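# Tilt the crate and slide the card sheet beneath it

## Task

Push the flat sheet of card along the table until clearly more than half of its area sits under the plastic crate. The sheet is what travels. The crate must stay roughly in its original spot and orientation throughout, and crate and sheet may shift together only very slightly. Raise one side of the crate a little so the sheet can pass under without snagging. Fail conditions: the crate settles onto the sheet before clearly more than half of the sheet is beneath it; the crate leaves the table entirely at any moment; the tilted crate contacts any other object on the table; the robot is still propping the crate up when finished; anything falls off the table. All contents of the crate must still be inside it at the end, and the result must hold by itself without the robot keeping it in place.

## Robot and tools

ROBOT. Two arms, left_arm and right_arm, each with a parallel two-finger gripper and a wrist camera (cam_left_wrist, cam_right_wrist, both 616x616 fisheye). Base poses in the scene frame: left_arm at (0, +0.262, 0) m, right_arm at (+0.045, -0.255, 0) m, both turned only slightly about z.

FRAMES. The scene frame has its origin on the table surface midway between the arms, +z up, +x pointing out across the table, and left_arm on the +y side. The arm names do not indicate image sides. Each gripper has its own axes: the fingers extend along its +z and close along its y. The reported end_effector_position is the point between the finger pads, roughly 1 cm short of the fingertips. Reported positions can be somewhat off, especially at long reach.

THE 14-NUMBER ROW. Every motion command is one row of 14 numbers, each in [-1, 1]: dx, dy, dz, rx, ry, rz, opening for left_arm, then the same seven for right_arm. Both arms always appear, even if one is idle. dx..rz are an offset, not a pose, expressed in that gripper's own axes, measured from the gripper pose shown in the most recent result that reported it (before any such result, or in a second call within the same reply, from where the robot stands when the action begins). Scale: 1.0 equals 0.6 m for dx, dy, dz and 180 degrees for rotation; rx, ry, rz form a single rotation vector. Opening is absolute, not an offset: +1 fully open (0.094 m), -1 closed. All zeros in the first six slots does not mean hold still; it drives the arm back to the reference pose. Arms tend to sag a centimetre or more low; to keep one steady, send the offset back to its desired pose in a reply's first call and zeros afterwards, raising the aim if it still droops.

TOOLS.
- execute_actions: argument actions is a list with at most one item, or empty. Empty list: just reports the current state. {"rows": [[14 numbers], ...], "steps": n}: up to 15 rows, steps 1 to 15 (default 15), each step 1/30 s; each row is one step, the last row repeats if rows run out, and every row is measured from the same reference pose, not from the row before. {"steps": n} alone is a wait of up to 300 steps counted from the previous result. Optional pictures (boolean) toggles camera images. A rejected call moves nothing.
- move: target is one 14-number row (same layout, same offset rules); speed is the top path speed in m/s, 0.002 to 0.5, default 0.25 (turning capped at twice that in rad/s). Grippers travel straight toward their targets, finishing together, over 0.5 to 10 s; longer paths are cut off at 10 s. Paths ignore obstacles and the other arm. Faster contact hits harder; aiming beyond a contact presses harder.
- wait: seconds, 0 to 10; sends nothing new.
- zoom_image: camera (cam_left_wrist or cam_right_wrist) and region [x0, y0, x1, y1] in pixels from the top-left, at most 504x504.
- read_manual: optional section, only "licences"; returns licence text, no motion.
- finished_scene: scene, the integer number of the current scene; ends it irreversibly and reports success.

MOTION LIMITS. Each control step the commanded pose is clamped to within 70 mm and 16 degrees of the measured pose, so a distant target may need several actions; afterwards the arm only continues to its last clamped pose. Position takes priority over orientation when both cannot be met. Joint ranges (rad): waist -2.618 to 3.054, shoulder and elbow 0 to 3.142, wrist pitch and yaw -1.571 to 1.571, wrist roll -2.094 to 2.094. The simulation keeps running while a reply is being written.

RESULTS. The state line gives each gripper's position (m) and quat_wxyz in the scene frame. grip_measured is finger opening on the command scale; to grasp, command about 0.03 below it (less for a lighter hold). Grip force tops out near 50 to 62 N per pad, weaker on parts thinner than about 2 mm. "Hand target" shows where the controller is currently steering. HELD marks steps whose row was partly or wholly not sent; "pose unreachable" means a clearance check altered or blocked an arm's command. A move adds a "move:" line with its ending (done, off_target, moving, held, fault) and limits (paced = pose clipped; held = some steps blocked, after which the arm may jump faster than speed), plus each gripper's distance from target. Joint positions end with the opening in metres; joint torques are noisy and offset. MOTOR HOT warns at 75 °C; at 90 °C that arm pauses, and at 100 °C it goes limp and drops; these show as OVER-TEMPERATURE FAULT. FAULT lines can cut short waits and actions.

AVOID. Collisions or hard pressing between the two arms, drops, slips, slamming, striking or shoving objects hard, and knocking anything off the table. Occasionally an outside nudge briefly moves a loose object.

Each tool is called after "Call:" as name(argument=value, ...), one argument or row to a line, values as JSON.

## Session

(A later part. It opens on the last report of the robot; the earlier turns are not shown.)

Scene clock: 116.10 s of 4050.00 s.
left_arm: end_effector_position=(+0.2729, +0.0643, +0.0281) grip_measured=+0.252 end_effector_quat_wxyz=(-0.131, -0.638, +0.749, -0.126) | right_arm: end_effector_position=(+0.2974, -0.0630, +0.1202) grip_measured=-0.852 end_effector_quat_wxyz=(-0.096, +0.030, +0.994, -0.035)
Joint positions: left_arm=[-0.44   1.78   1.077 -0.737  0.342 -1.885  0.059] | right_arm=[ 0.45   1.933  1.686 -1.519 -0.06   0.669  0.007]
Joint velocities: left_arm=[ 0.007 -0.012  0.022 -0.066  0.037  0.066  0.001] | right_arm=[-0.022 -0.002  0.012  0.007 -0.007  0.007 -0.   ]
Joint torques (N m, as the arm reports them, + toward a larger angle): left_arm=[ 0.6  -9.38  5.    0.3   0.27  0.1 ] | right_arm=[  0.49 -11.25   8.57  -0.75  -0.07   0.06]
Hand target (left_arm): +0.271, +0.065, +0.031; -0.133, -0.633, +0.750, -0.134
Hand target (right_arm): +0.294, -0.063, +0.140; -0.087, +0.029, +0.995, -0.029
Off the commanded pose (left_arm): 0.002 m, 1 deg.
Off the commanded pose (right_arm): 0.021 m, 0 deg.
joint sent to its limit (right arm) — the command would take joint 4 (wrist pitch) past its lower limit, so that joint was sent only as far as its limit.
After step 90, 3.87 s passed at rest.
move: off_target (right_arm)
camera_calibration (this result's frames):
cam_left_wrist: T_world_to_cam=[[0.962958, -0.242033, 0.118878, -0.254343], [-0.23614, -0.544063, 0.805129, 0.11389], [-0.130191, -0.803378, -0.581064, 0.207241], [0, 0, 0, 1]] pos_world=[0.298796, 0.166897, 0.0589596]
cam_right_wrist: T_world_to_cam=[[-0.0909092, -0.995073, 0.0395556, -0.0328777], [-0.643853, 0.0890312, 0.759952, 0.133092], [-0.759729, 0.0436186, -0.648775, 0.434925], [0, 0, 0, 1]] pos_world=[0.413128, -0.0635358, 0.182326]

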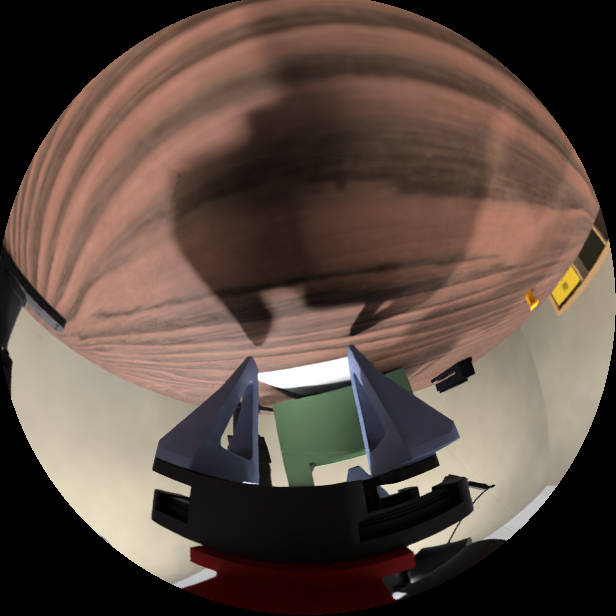

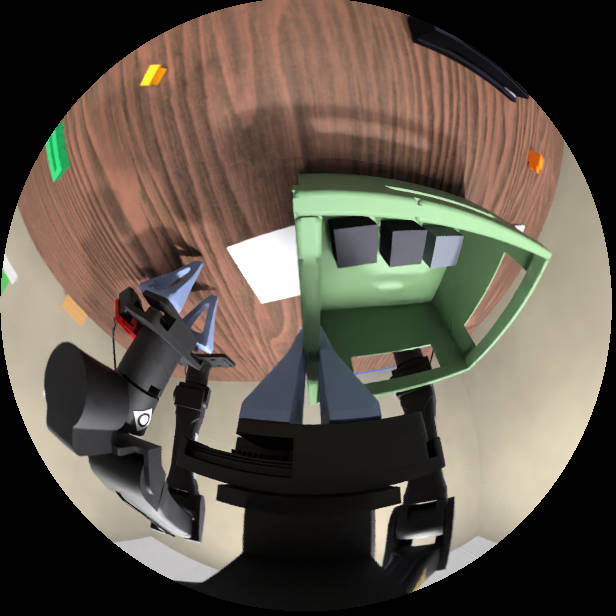

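Call:
move(
  target=[-0.012,-0.015,0.025,0,0,0,0.25,0.01,0,-0.03,0,0,0,-1],
  speed=0.04,
)

Call:
move(
  target=[0.058,-0.005,0.038,0,0,0,0.25,0.005,0,-0.03,0,0,0,-1],
  speed=0.03,
)

Scene clock: 119.77 s of 4050.00 s.
left_arm: end_effector_position=(+0.2786, +0.0622, +0.0197) grip_measured=+0.252 end_effector_quat_wxyz=(-0.132, -0.637, +0.748, -0.130) | right_arm: end_effector_position=(+0.2976, -0.0628, +0.1201) grip_measured=-0.852 end_effector_quat_wxyz=(-0.096, +0.031, +0.994, -0.034)
Joint positions: left_arm=[-0.435  1.812  1.077 -0.7    0.349 -1.88   0.059] | right_arm=[ 0.45   1.933  1.686 -1.517 -0.06   0.671  0.007]
Joint velocities: left_arm=[-0.007 -0.007 -0.002 -0.022  0.007 -0.037  0.   ] | right_arm=[-0.017 -0.007  0.012  0.051 -0.022  0.007 -0.   ]
Joint torques (N m, as the arm reports them, + toward a larger angle): left_arm=[ 0.84 -6.27  6.55  0.32  0.14  0.08] | right_arm=[  0.54 -10.4    9.22  -0.77  -0.08   0.04]
Hand target (left_arm): +0.282, +0.065, +0.012; -0.131, -0.638, +0.748, -0.126
Hand target (right_arm): +0.295, -0.062, +0.138; -0.089, +0.030, +0.995, -0.029
Off the commanded pose (left_arm): 0.009 m, 1 deg.
Off the commanded pose (right_arm): 0.019 m, 0 deg.
joint sent to its limit (right arm) — the command would take joint 4 (wrist pitch) past its lower limit, so that joint was sent only as far as its limit.
move: off_target (right_arm)
camera_calibration (this result's frames):
cam_left_wrist: T_world_to_cam=[[0.962325, -0.24151, 0.124914, -0.259329], [-0.239773, -0.537123, 0.808707, 0.121349], [-0.128217, -0.80819, -0.574795, 0.201037], [0, 0, 0, 1]] pos_world=[0.304431, 0.165025, 0.0498127]
cam_right_wrist: T_world_to_cam=[[-0.0932468, -0.994881, 0.0389545, -0.031863], [-0.644301, 0.0901241, 0.759443, 0.133496], [-0.759066, 0.0457172, -0.649407, 0.435037], [0, 0, 0, 1]] pos_world=[0.413262, -0.0636198, 0.182374]

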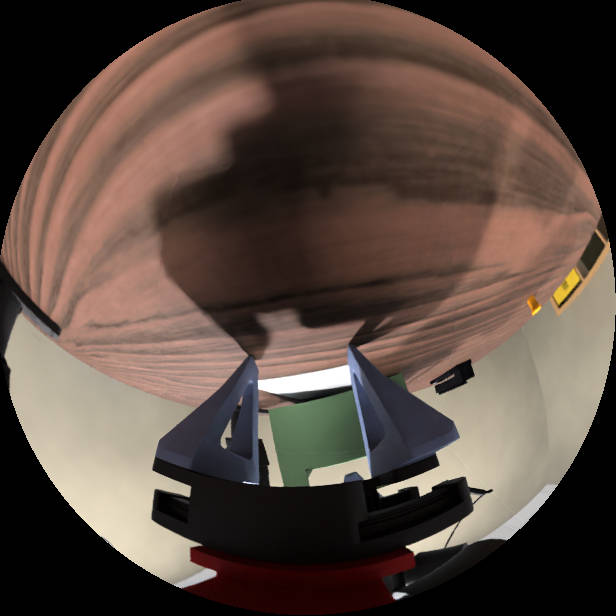

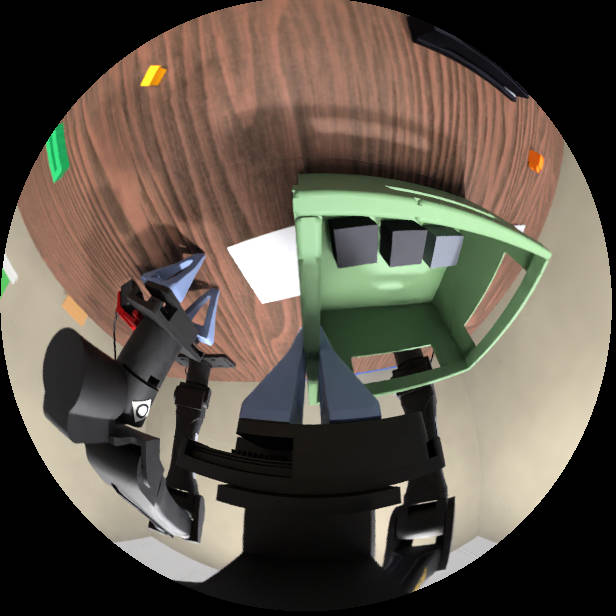

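Scene clock: 121.43 s of 4050.00 s.
left_arm: end_effector_position=(+0.2736, +0.0249, +0.0198) grip_measured=+0.252 end_effector_quat_wxyz=(-0.138, -0.634, +0.748, -0.138) | right_arm: end_effector_position=(+0.2989, -0.0617, +0.1204) grip_measured=-0.852 end_effector_quat_wxyz=(-0.095, +0.034, +0.994, -0.034)
Joint positions: left_arm=[-0.537  1.844  1.111 -0.654  0.349 -1.986  0.059] | right_arm=[ 0.45   1.939  1.695 -1.52  -0.061  0.676  0.007]
Joint velocities: left_arm=[-0.022  0.002 -0.002  0.037 -0.007 -0.007 -0.   ] | right_arm=[-0.002  0.012  0.002 -0.037 -0.022 -0.051 -0.   ]
Joint torques (N m, as the arm reports them, + toward a larger angle): left_arm=[-1.16 -6.12  7.35  0.44  0.05 -0.12] | right_arm=[  0.23 -10.16   9.21  -0.74  -0.06  -0.01]
Hand target (left_arm): +0.275, +0.022, +0.011; -0.134, -0.636, +0.748, -0.130
Hand target (right_arm): +0.298, -0.062, +0.138; -0.089, +0.032, +0.995, -0.029
Off the commanded pose (left_arm): 0.009 m, 1 deg.
Off the commanded pose (right_arm): 0.018 m, 0 deg.
joint sent to its limit (right arm) — the command would take joint 4 (wrist pitch) past its lower limit, so that joint was sent only as far as its limit.
move: off_target (right_arm)
camera_calibration (this result's frames):
cam_left_wrist: T_world_to_cam=[[0.96137, -0.241655, 0.131799, -0.263419], [-0.243087, -0.520716, 0.818391, 0.100338], [-0.129138, -0.818815, -0.559344, 0.170504], [0, 0, 0, 1]] pos_world=[0.299653, 0.128202, 0.0479729]
cam_right_wrist: T_world_to_cam=[[-0.0982558, -0.994414, 0.0385597, -0.0290957], [-0.644457, 0.0931066, 0.758951, 0.134319], [-0.758301, 0.0497213, -0.650005, 0.436252], [0, 0, 0, 1]] pos_world=[0.414515, -0.0631302, 0.182746]

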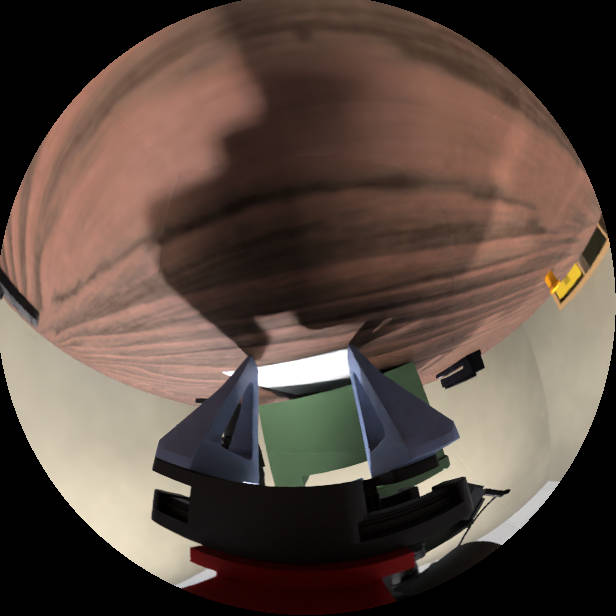

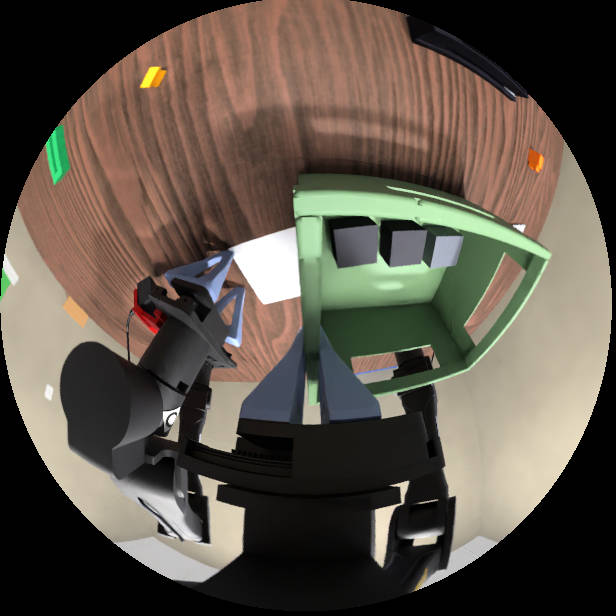

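Both fingers are now at the sheet's edge; continuing the push.

Call:
move(
  target=[0.05,-0.015,0.036,0,0,0,0.25,0.005,0,-0.03,0,0,0,-1],
  speed=0.03,
)

Scene clock: 125.10 s of 4050.00 s.
left_arm: end_effector_position=(+0.2753, -0.0049, +0.0206) grip_measured=+0.252 end_effector_quat_wxyz=(-0.145, -0.634, +0.746, -0.143) | right_arm: end_effector_position=(+0.2997, -0.0611, +0.1203) grip_measured=-0.852 end_effector_quat_wxyz=(-0.096, +0.037, +0.994, -0.034)
Joint positions: left_arm=[-0.601  1.895  1.177 -0.639  0.352 -2.059  0.059] | right_arm=[ 0.45   1.944  1.701 -1.522 -0.061  0.682  0.007]
Joint velocities: left_arm=[-0.012 -0.002  0.007  0.022  0.037  0.037 -0.001] | right_arm=[ 0.002  0.002 -0.027  0.037 -0.037  0.081  0.001]
Joint torques (N m, as the arm reports them, + toward a larger angle): left_arm=[-1.86 -6.48  7.72  0.54  0.04 -0.13] | right_arm=[  0.18 -10.38   9.29  -0.72  -0.09  -0.02]
Hand target (left_arm): +0.277, -0.012, +0.011; -0.139, -0.634, +0.748, -0.138
Hand target (right_arm): +0.299, -0.061, +0.138; -0.088, +0.034, +0.995, -0.028
Off the commanded pose (left_arm): 0.012 m, 1 deg.
Off the commanded pose (right_arm): 0.018 m, 0 deg.
joint sent to its limit (right arm) — the command would take joint 4 (wrist pitch) past its lower limit, so that joint was sent only as far as its limit.
move: off_target (left_arm, right_arm)
camera_calibration (this result's frames):
cam_left_wrist: T_world_to_cam=[[0.962602, -0.23716, 0.130966, -0.27265], [-0.237807, -0.508077, 0.827832, 0.0830105], [-0.129787, -0.828018, -0.545474, 0.146621], [0, 0, 0, 1]] pos_world=[0.301224, 0.0989185, 0.046967]
cam_right_wrist: T_world_to_cam=[[-0.104626, -0.993708, 0.0399762, -0.0265799], [-0.643504, 0.0982916, 0.759105, 0.134902], [-0.758258, 0.053697, -0.649739, 0.436936], [0, 0, 0, 1]] pos_world=[0.41534, -0.0631346, 0.182552]

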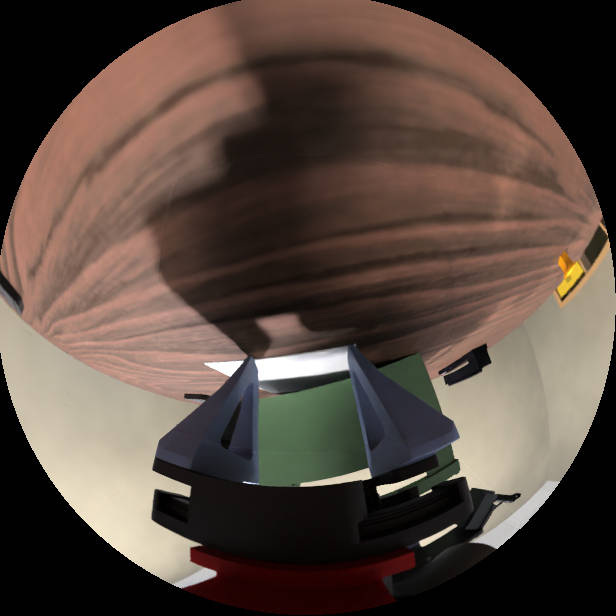

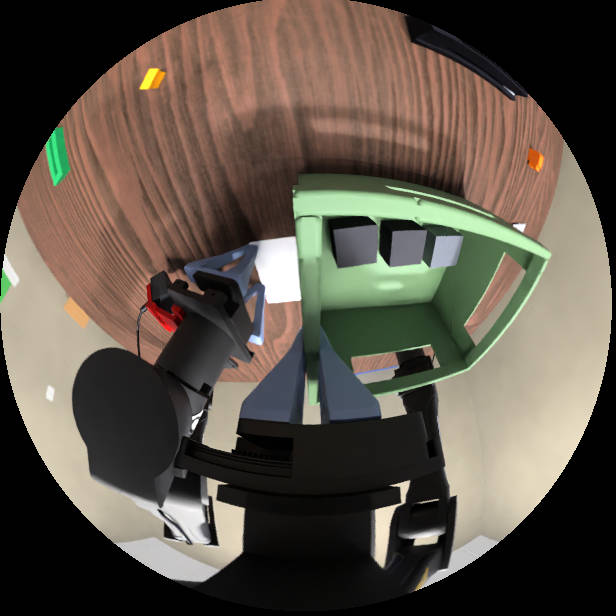

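Call:
move(
  target=[0.03,-0.005,0.03,0,0.015,0,0.25,0.005,0,-0.03,0,0,0,-1],
  speed=0.02,
)

Scene clock: 128.43 s of 4050.00 s.
left_arm: end_effector_position=(+0.2776, -0.0178, +0.0211) grip_measured=+0.252 end_effector_quat_wxyz=(-0.167, -0.629, +0.741, -0.163) | right_arm: end_effector_position=(+0.2998, -0.0610, +0.1202) grip_measured=-0.852 end_effector_quat_wxyz=(-0.095, +0.038, +0.994, -0.034)
Joint positions: left_arm=[-0.602  1.91   1.177 -0.588  0.405 -2.072  0.059] | right_arm=[ 0.45   1.944  1.701 -1.521 -0.061  0.684  0.007]
Joint velocities: left_arm=[-0.007  0.012  0.002 -0.007  0.037  0.007  0.   ] | right_arm=[ 0.012 -0.012  0.002 -0.022 -0.022 -0.051 -0.001]
Joint torques (N m, as the arm reports them, + toward a larger angle): left_arm=[-2.78 -6.58  7.84  0.56  0.1  -0.1 ] | right_arm=[  0.29 -10.18   9.76  -0.72  -0.07   0.02]
Hand target (left_arm): +0.275, -0.028, +0.011; -0.166, -0.623, +0.748, -0.157
Hand target (right_arm): +0.300, -0.060, +0.138; -0.087, +0.037, +0.995, -0.028
Off the commanded pose (left_arm): 0.015 m, 1 deg.
Off the commanded pose (right_arm): 0.018 m, 0 deg.
joint sent to its limit (left arm) — the command would take joint 6 (wrist roll) past its lower limit, so that joint was sent only as far as its limit.
joint sent to its limit (right arm) — the command would take joint 4 (wrist pitch) past its lower limit, so that joint was sent only as far as its limit.
move: off_target (left_arm, right_arm)
camera_calibration (this result's frames):
cam_left_wrist: T_world_to_cam=[[0.963012, -0.230613, 0.139378, -0.278088], [-0.233397, -0.455378, 0.85916, 0.0755977], [-0.134664, -0.859912, -0.492359, 0.136258], [0, 0, 0, 1]] pos_world=[0.303795, 0.087465, 0.0408968]
cam_right_wrist: T_world_to_cam=[[-0.106127, -0.993547, 0.040007, -0.0260619], [-0.643664, 0.0993095, 0.758838, 0.135102], [-0.757914, 0.0547819, -0.65005, 0.436979], [0, 0, 0, 1]] pos_world=[0.415387, -0.0632492, 0.182581]

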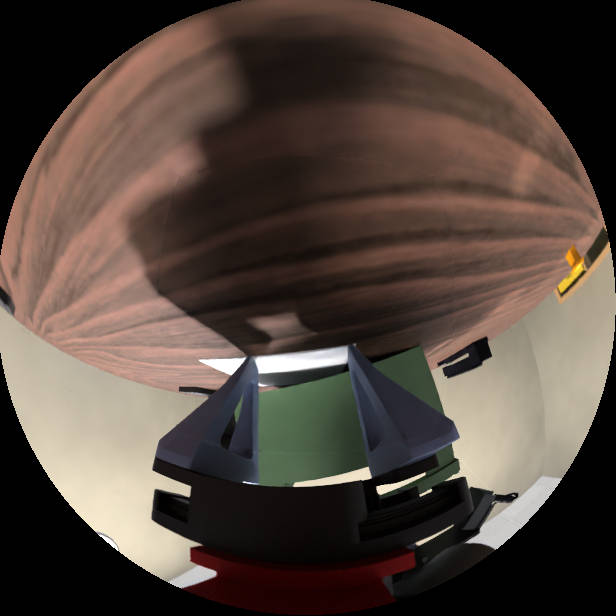

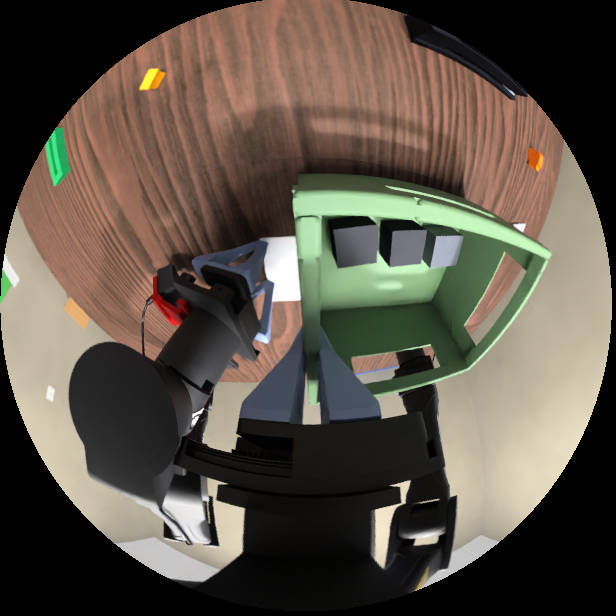

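Far enough. Retreating the left arm, then lowering and releasing the crate.

Call:
move(
  target=[-0.17,0,-0.15,0,0,0,0.25,0,0.008,0.018,0,0,0,-1],
  speed=0.06,
)

Call:
move(
  target=[0,0,0,0,0,0,0.25,0,0,0,0,0,0,0.6],
)

Call:
move(
  target=[0,0,0,0,0,0,0.25,0,0,-0.15,0,0,0,0.6],
)

Scene clock: 133.50 s of 4050.00 s.
left_arm: end_effector_position=(+0.2999, +0.1115, +0.0498) grip_measured=+0.252 end_effector_quat_wxyz=(-0.157, -0.633, +0.740, -0.162) | right_arm: end_effector_position=(+0.2951, -0.0585, +0.1145) grip_measured=-0.852 end_effector_quat_wxyz=(-0.104, +0.047, +0.993, -0.032)
Joint positions: left_arm=[-0.225  1.778  1.143 -0.852  0.447 -1.671  0.059] | right_arm=[ 0.455  1.944  1.676 -1.505 -0.078  0.706  0.007]
Joint velocities: left_arm=[-0.007 -0.017 -0.007 -0.037  0.066  0.066 -0.001] | right_arm=[ 0.022 -0.002 -0.017 -0.007 -0.022 -0.066 -0.   ]
Joint torques (N m, as the arm reports them, + toward a larger angle): left_arm=[ 0.59 -9.47  6.74 -0.12  0.33  0.1 ] | right_arm=[ 0.58 -8.45  4.72  0.1   0.03 -0.08]
Hand target (left_arm): +0.296, +0.112, +0.057; -0.161, -0.630, +0.741, -0.165
Hand target (right_arm): +0.298, -0.057, +0.109; -0.095, +0.038, +0.994, -0.034
Off the commanded pose (left_arm): 0.006 m, 1 deg.
Off the commanded pose (right_arm): 0.006 m, 1 deg.
move: done
camera_calibration (this result's frames):
cam_left_wrist: T_world_to_cam=[[0.963822, -0.223018, 0.14598, -0.275265], [-0.237741, -0.471634, 0.849141, 0.118639], [-0.120525, -0.853126, -0.507592, 0.260287], [0, 0, 0, 1]] pos_world=[0.324883, 0.216622, 0.0715613]
cam_right_wrist: T_world_to_cam=[[-0.124593, -0.991474, 0.0381545, -0.0180078], [-0.629648, 0.108727, 0.769234, 0.131362], [-0.766824, 0.0718173, -0.637827, 0.431792], [0, 0, 0, 1]] pos_world=[0.411577, -0.063147, 0.175047]

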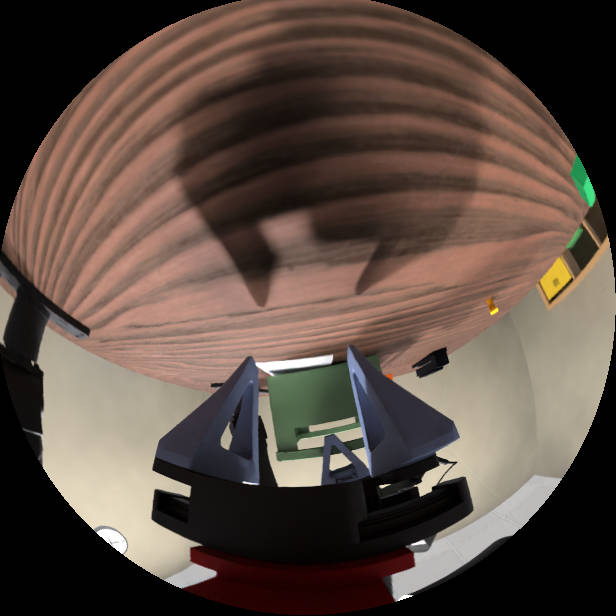

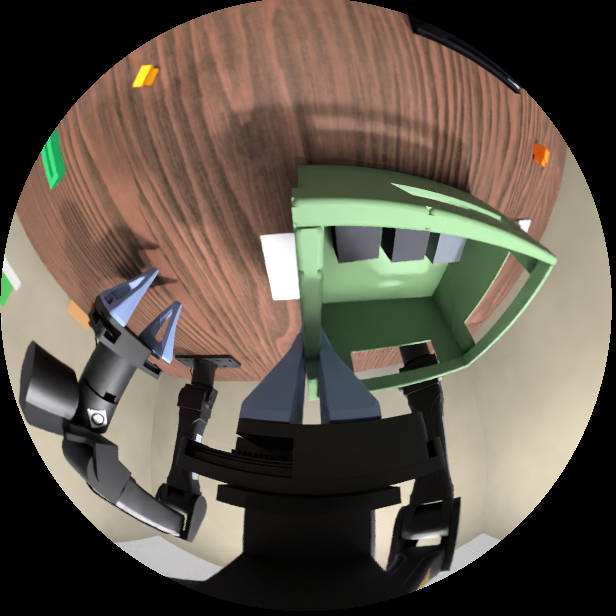

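Scene clock: 134.00 s of 4050.00 s.
left_arm: end_effector_position=(+0.2999, +0.1115, +0.0498) grip_measured=+0.252 end_effector_quat_wxyz=(-0.157, -0.633, +0.740, -0.162) | right_arm: end_effector_position=(+0.2950, -0.0583, +0.1146) grip_measured=+0.599 end_effector_quat_wxyz=(-0.104, +0.047, +0.993, -0.031)
Joint positions: left_arm=[-0.225  1.778  1.143 -0.852  0.447 -1.671  0.059] | right_arm=[ 0.455  1.944  1.676 -1.505 -0.079  0.706  0.075]
Joint velocities: left_arm=[-0.012 -0.007 -0.007  0.007 -0.051  0.007 -0.002] | right_arm=[ 0.007  0.002 -0.012 -0.007  0.037 -0.007  0.001]
Joint torques (N m, as the arm reports them, + toward a larger angle): left_arm=[-0.01 -8.06  6.5   0.13  0.24 -0.01] | right_arm=[ 0.02 -9.01  5.51 -0.17 -0.08 -0.01]
Hand target (left_arm): +0.300, +0.111, +0.050; -0.157, -0.633, +0.740, -0.162
Hand target (right_arm): +0.295, -0.058, +0.115; -0.104, +0.047, +0.993, -0.032
Off the commanded pose (left_arm): 0.000 m, 0 deg.
Off the commanded pose (right_arm): 0.000 m, 0 deg.
move: done
camera_calibration (this result's frames):
cam_left_wrist: T_world_to_cam=[[0.963721, -0.223347, 0.146143, -0.275207], [-0.238045, -0.471543, 0.849106, 0.118722], [-0.120733, -0.85309, -0.507603, 0.260346], [0, 0, 0, 1]] pos_world=[0.324916, 0.216614, 0.0715643]
cam_right_wrist: T_world_to_cam=[[-0.124865, -0.991481, 0.0370563, -0.0176008], [-0.628947, 0.107984, 0.769912, 0.130897], [-0.767355, 0.0728288, -0.637073, 0.4318], [0, 0, 0, 1]] pos_world=[0.411474, -0.0630331, 0.174961]

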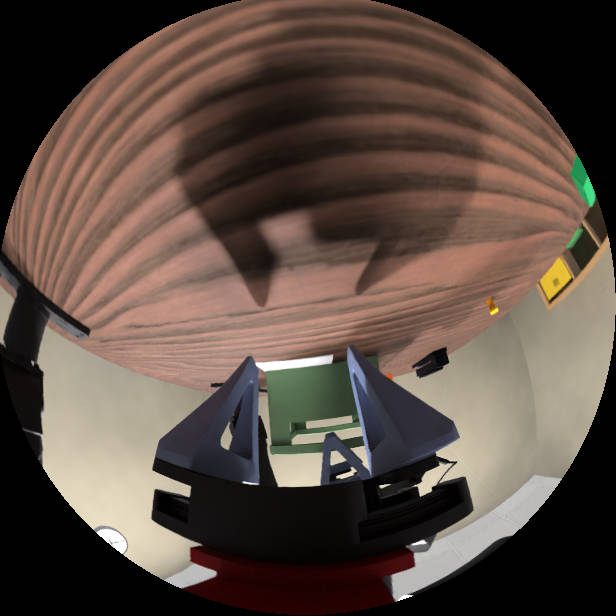

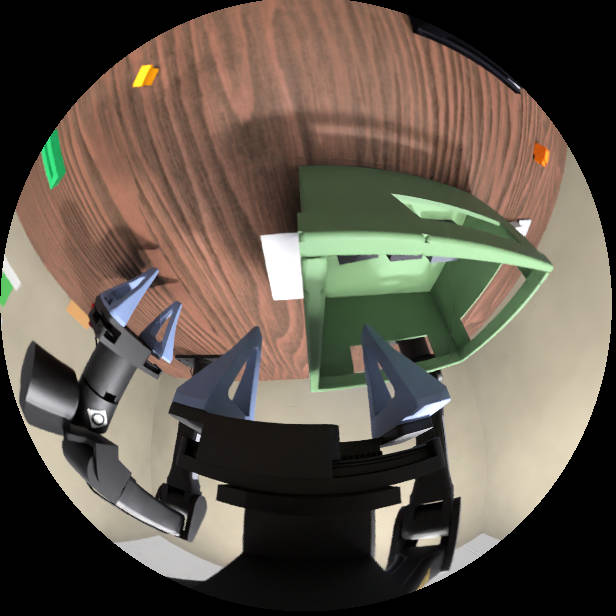

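Scene clock: 134.80 s of 4050.00 s.
left_arm: end_effector_position=(+0.2999, +0.1115, +0.0498) grip_measured=+0.252 end_effector_quat_wxyz=(-0.157, -0.633, +0.740, -0.162) | right_arm: end_effector_position=(+0.3127, -0.0522, +0.1953) grip_measured=+0.599 end_effector_quat_wxyz=(-0.006, +0.050, +0.998, +0.045)
Joint positions: left_arm=[-0.225  1.778  1.143 -0.852  0.447 -1.671  0.059] | right_arm=[ 0.439  1.807  1.839 -1.556 -0.079  0.706  0.075]
Joint velocities: left_arm=[-0.017  0.002 -0.012  0.051 -0.037 -0.037 -0.   ] | right_arm=[-0.002 -0.012  0.002 -0.022  0.007 -0.007 -0.001]
Joint torques (N m, as the arm reports them, + toward a larger angle): left_arm=[-0.01 -8.07  6.5   0.12  0.24 -0.01] | right_arm=[-0.51 -8.17  7.13  0.24 -0.09 -0.02]
Hand target (left_arm): +0.300, +0.111, +0.050; -0.157, -0.633, +0.740, -0.162
Hand target (right_arm): +0.315, -0.055, +0.202; -0.001, +0.054, +0.997, +0.050
Off the commanded pose (left_arm): 0.000 m, 0 deg.
Off the commanded pose (right_arm): 0.007 m, 14 deg.
joint sent to its limit (right arm) — the command would take joint 4 (wrist pitch) past its lower limit, so that joint was sent only as far as its limit.
move: off_target (right_arm)
camera_calibration (this result's frames):
cam_left_wrist: T_world_to_cam=[[0.963721, -0.223347, 0.146143, -0.275207], [-0.238045, -0.471543, 0.849106, 0.118722], [-0.120733, -0.85309, -0.507603, 0.260346], [0, 0, 0, 1]] pos_world=[0.324916, 0.216614, 0.0715643]
cam_right_wrist: T_world_to_cam=[[-0.131083, -0.982701, -0.130825, 0.0227945], [-0.771799, 0.0183337, 0.635602, 0.145439], [-0.622209, 0.184288, -0.760851, 0.48103], [0, 0, 0, 1]] pos_world=[0.414539, -0.068914, 0.276532]

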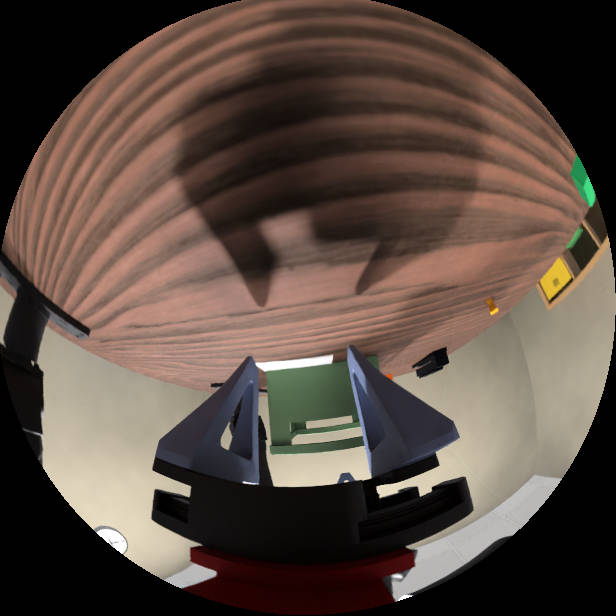

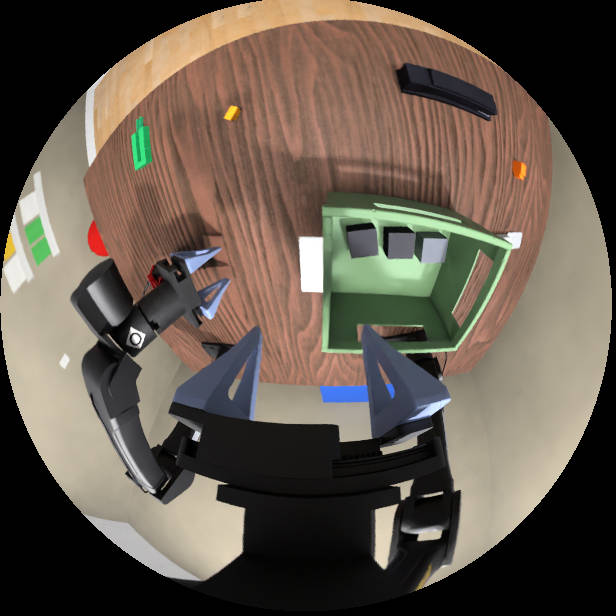

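Call:
finished_scene(
  scene=1,
)

The scene is finished: the task was done.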